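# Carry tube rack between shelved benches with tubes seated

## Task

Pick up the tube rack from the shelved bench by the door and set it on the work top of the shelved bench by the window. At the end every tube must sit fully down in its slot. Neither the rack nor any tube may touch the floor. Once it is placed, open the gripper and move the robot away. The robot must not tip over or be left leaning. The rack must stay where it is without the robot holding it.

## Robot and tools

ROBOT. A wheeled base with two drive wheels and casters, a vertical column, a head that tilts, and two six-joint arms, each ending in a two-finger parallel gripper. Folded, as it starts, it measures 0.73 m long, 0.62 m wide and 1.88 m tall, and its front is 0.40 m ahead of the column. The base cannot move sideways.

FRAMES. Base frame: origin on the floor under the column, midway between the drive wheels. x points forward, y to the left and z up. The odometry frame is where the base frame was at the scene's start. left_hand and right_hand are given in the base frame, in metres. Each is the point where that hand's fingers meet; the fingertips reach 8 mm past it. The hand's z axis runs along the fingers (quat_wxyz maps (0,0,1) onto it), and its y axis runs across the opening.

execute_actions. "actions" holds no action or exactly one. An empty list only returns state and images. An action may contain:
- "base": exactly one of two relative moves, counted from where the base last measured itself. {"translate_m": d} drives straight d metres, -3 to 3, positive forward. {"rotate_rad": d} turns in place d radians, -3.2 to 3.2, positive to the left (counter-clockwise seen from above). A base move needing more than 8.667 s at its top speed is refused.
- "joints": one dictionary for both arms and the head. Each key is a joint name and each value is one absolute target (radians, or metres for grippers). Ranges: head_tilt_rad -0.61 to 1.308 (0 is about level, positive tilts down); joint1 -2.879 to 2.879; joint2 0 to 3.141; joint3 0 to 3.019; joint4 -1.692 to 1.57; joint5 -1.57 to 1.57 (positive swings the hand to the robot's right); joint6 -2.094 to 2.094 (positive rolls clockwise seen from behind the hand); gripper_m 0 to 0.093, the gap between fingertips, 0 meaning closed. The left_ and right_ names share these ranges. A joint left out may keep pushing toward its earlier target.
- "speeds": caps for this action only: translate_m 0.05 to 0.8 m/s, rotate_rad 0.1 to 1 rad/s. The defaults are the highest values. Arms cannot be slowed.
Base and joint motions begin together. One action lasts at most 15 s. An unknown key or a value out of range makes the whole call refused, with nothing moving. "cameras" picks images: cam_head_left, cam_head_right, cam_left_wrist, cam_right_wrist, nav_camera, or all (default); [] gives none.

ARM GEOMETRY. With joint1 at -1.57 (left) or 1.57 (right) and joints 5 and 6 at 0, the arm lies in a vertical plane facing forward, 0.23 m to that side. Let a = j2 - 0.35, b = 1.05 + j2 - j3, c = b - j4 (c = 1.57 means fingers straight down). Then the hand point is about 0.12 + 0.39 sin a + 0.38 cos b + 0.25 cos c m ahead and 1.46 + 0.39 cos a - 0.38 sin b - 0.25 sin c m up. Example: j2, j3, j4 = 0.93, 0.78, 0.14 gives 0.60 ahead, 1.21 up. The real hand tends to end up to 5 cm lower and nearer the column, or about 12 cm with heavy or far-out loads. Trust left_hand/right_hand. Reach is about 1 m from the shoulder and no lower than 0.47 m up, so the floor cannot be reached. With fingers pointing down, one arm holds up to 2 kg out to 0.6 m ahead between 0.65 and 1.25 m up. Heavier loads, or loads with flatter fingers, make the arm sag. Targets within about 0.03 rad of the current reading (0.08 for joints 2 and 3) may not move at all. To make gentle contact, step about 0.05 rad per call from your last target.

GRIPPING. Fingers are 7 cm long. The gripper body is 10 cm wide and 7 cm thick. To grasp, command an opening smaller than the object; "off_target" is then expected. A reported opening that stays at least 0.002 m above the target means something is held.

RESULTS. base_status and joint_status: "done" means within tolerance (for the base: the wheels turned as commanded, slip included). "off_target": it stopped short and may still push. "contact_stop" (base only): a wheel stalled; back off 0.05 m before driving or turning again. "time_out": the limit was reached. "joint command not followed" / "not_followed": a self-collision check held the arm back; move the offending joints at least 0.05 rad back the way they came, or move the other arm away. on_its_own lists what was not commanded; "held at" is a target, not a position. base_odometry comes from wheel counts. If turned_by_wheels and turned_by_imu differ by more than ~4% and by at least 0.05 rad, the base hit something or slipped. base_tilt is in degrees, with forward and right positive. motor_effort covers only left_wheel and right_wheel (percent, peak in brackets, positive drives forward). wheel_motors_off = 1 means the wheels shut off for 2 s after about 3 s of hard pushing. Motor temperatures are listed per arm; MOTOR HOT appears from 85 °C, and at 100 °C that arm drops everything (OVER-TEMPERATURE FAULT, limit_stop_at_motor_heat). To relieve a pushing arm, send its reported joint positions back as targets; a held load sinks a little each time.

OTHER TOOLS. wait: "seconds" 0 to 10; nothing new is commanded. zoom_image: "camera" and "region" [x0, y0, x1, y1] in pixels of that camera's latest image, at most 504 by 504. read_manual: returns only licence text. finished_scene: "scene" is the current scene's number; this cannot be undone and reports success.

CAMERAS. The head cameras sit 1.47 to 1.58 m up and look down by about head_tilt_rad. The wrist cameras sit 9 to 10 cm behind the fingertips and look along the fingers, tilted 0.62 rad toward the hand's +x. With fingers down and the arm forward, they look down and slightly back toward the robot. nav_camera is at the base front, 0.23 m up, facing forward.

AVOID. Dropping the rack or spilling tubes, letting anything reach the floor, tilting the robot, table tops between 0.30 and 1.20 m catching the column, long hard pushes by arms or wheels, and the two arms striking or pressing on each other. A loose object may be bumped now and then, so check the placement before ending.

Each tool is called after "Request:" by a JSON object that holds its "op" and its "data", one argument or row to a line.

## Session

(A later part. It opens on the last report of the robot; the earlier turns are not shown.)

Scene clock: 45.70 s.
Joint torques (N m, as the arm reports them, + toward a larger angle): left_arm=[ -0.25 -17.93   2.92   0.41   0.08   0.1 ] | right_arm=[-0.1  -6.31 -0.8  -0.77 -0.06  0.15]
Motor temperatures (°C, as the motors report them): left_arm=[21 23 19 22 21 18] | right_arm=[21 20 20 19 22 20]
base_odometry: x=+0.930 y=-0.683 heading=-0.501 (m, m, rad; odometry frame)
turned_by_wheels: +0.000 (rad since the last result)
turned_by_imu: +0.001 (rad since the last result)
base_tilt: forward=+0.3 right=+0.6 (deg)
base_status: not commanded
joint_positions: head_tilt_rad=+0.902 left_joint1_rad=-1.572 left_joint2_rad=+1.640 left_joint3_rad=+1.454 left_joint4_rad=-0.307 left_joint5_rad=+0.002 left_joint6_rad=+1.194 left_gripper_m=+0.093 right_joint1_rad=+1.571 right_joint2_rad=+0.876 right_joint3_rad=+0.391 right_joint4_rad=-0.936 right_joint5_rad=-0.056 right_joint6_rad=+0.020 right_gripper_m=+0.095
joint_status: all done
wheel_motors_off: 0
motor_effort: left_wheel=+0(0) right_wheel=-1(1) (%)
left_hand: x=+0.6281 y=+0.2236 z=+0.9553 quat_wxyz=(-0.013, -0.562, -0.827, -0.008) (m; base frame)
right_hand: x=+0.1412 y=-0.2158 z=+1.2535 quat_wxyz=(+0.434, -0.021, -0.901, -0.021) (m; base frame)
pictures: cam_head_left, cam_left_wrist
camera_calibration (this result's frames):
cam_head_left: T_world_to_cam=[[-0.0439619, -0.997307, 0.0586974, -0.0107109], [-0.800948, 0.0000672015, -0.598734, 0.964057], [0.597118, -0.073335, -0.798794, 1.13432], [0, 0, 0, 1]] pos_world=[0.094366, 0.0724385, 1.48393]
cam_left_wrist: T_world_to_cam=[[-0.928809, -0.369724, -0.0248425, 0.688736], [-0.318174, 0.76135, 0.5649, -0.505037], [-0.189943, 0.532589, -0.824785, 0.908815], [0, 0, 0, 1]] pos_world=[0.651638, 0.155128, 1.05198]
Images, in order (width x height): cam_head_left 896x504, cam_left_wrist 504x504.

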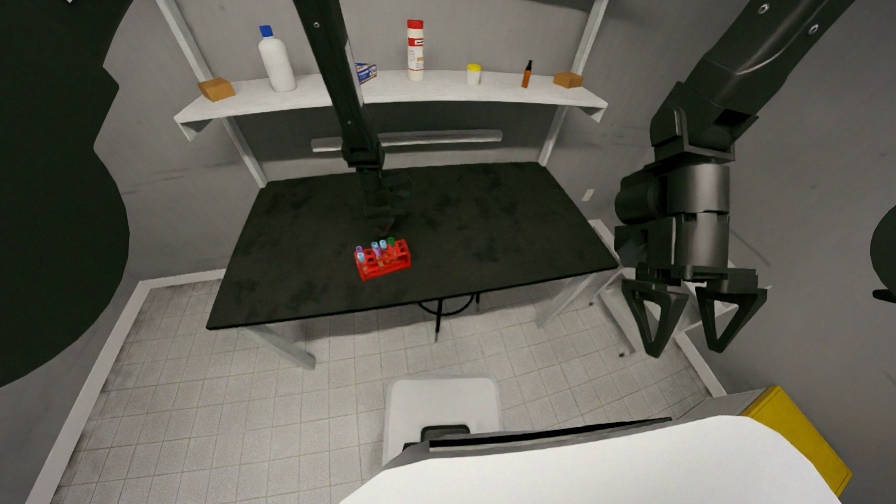

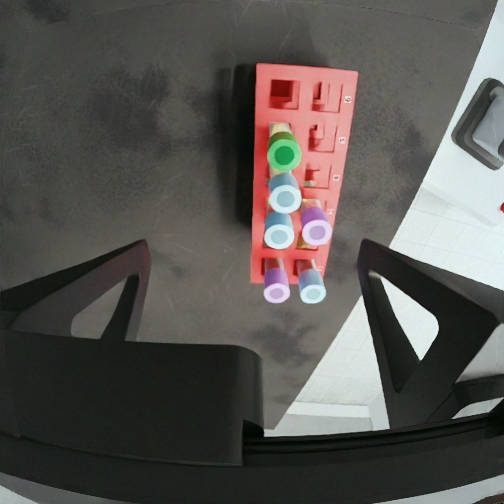

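Back off and check the tube heights.

Request:
{"op": "execute_actions", "data": {
  "actions": [
    {"base":{"translate_m":-0.3},"joints":{"left_joint2_rad":1.2,"left_joint3_rad":0.9,"left_joint4_rad":-0.3,"head_tilt_rad":0.6}}
  ],
  "cameras": ["cam_head_left","cam_head_right"]
}}

Request:
{"op": "zoom_image", "data": {
  "camera": "cam_head_left",
  "region": [330, 230, 490, 330]
}}

Scene clock: 47.83 s.
Joint torques (N m, as the arm reports them, + toward a larger angle): left_arm=[ -0.34 -13.8    2.7    0.4    0.09   0.11] | right_arm=[ 0.26 -5.86 -0.45 -0.77 -0.09  0.12]
Motor temperatures (°C, as the motors report them): left_arm=[21 23 19 22 21 18] | right_arm=[21 20 20 19 22 20]
base_odometry: x=+0.667 y=-0.539 heading=-0.502 (m, m, rad; odometry frame)
turned_by_wheels: -0.001 (rad since the last result)
turned_by_imu: +0.001 (rad since the last result)
base_tilt: forward=+0.3 right=+0.6 (deg)
base_status: done
joint_positions: head_tilt_rad=+0.617 left_joint1_rad=-1.572 left_joint2_rad=+1.198 left_joint3_rad=+0.886 left_joint4_rad=-0.301 left_joint5_rad=+0.002 left_joint6_rad=+1.194 left_gripper_m=+0.093 right_joint1_rad=+1.571 right_joint2_rad=+0.876 right_joint3_rad=+0.387 right_joint4_rad=-0.936 right_joint5_rad=-0.056 right_joint6_rad=+0.020 right_gripper_m=+0.095
joint_status: all done
wheel_motors_off: 0
motor_effort: left_wheel=-2(44) right_wheel=+2(45) (%)
left_hand: x=+0.4716 y=+0.2238 z=+1.0911 quat_wxyz=(+0.036, -0.562, -0.826, +0.026) (m; base frame)
right_hand: x=+0.1392 y=-0.2158 z=+1.2542 quat_wxyz=(+0.435, -0.021, -0.900, -0.021) (m; base frame)
pictures: cam_head_left, cam_head_right
camera_calibration (this result's frames):
cam_head_left: T_world_to_cam=[[-0.0586811, -0.997307, 0.0439837, 0.0126843], [-0.600494, 0.0000672015, -0.799629, 1.26341], [0.797473, -0.073335, -0.598881, 0.816435], [0, 0, 0, 1]] pos_world=[0.108331, 0.0724385, 1.49865]
cam_head_right: T_world_to_cam=[[-0.0655043, -0.996005, 0.0606853, -0.140716], [-0.587011, -0.0107162, -0.809508, 1.27926], [0.806924, -0.0886492, -0.583964, 0.790794], [0, 0, 0, 1]] pos_world=[0.103612, -0.0563417, 1.50591]
Images, in order (width x height): cam_head_left 896x504, cam_head_right 896x504.

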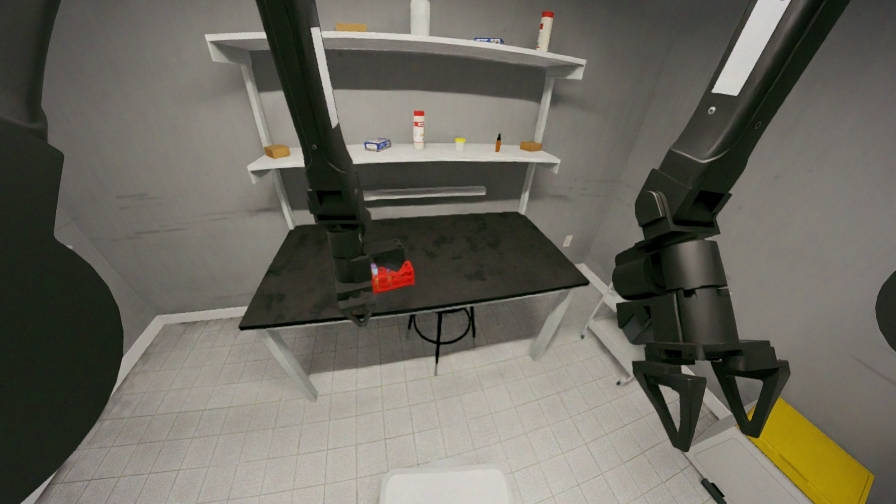

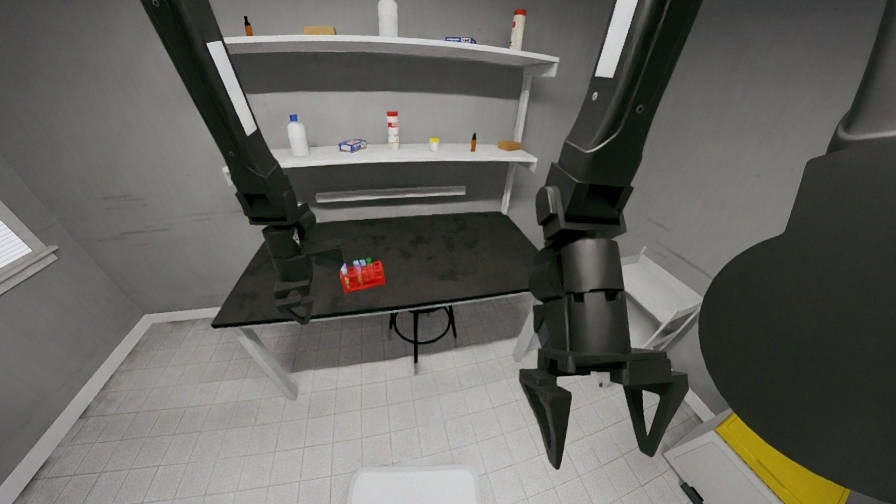

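Region (330, 230, 490, 330) of cam_head_left's 896x504 image, scaled by 3.150, with more detail than that image has; it fills the top 315 rows of this view, and the rest is white.

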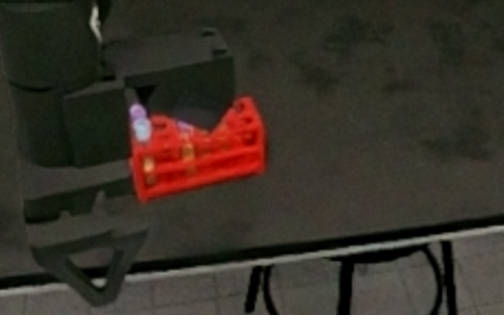

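Request:
{"op": "zoom_image", "data": {
  "camera": "cam_head_right",
  "region": [320, 245, 410, 305]
}}

Region (320, 245, 410, 305) of cam_head_right's 896x504 image, scaled by 5.600, with more detail than that image has.

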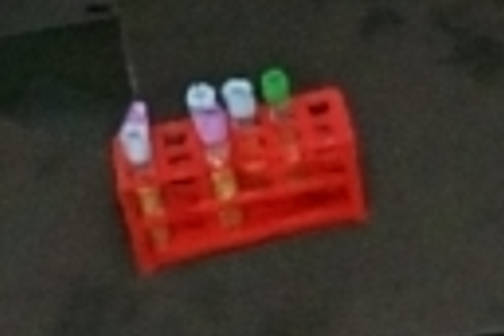

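Heights look the same as at the start.

Request:
{"op": "finished_scene", "data": {
  "scene": 1
}}

The scene is finished: the task was done.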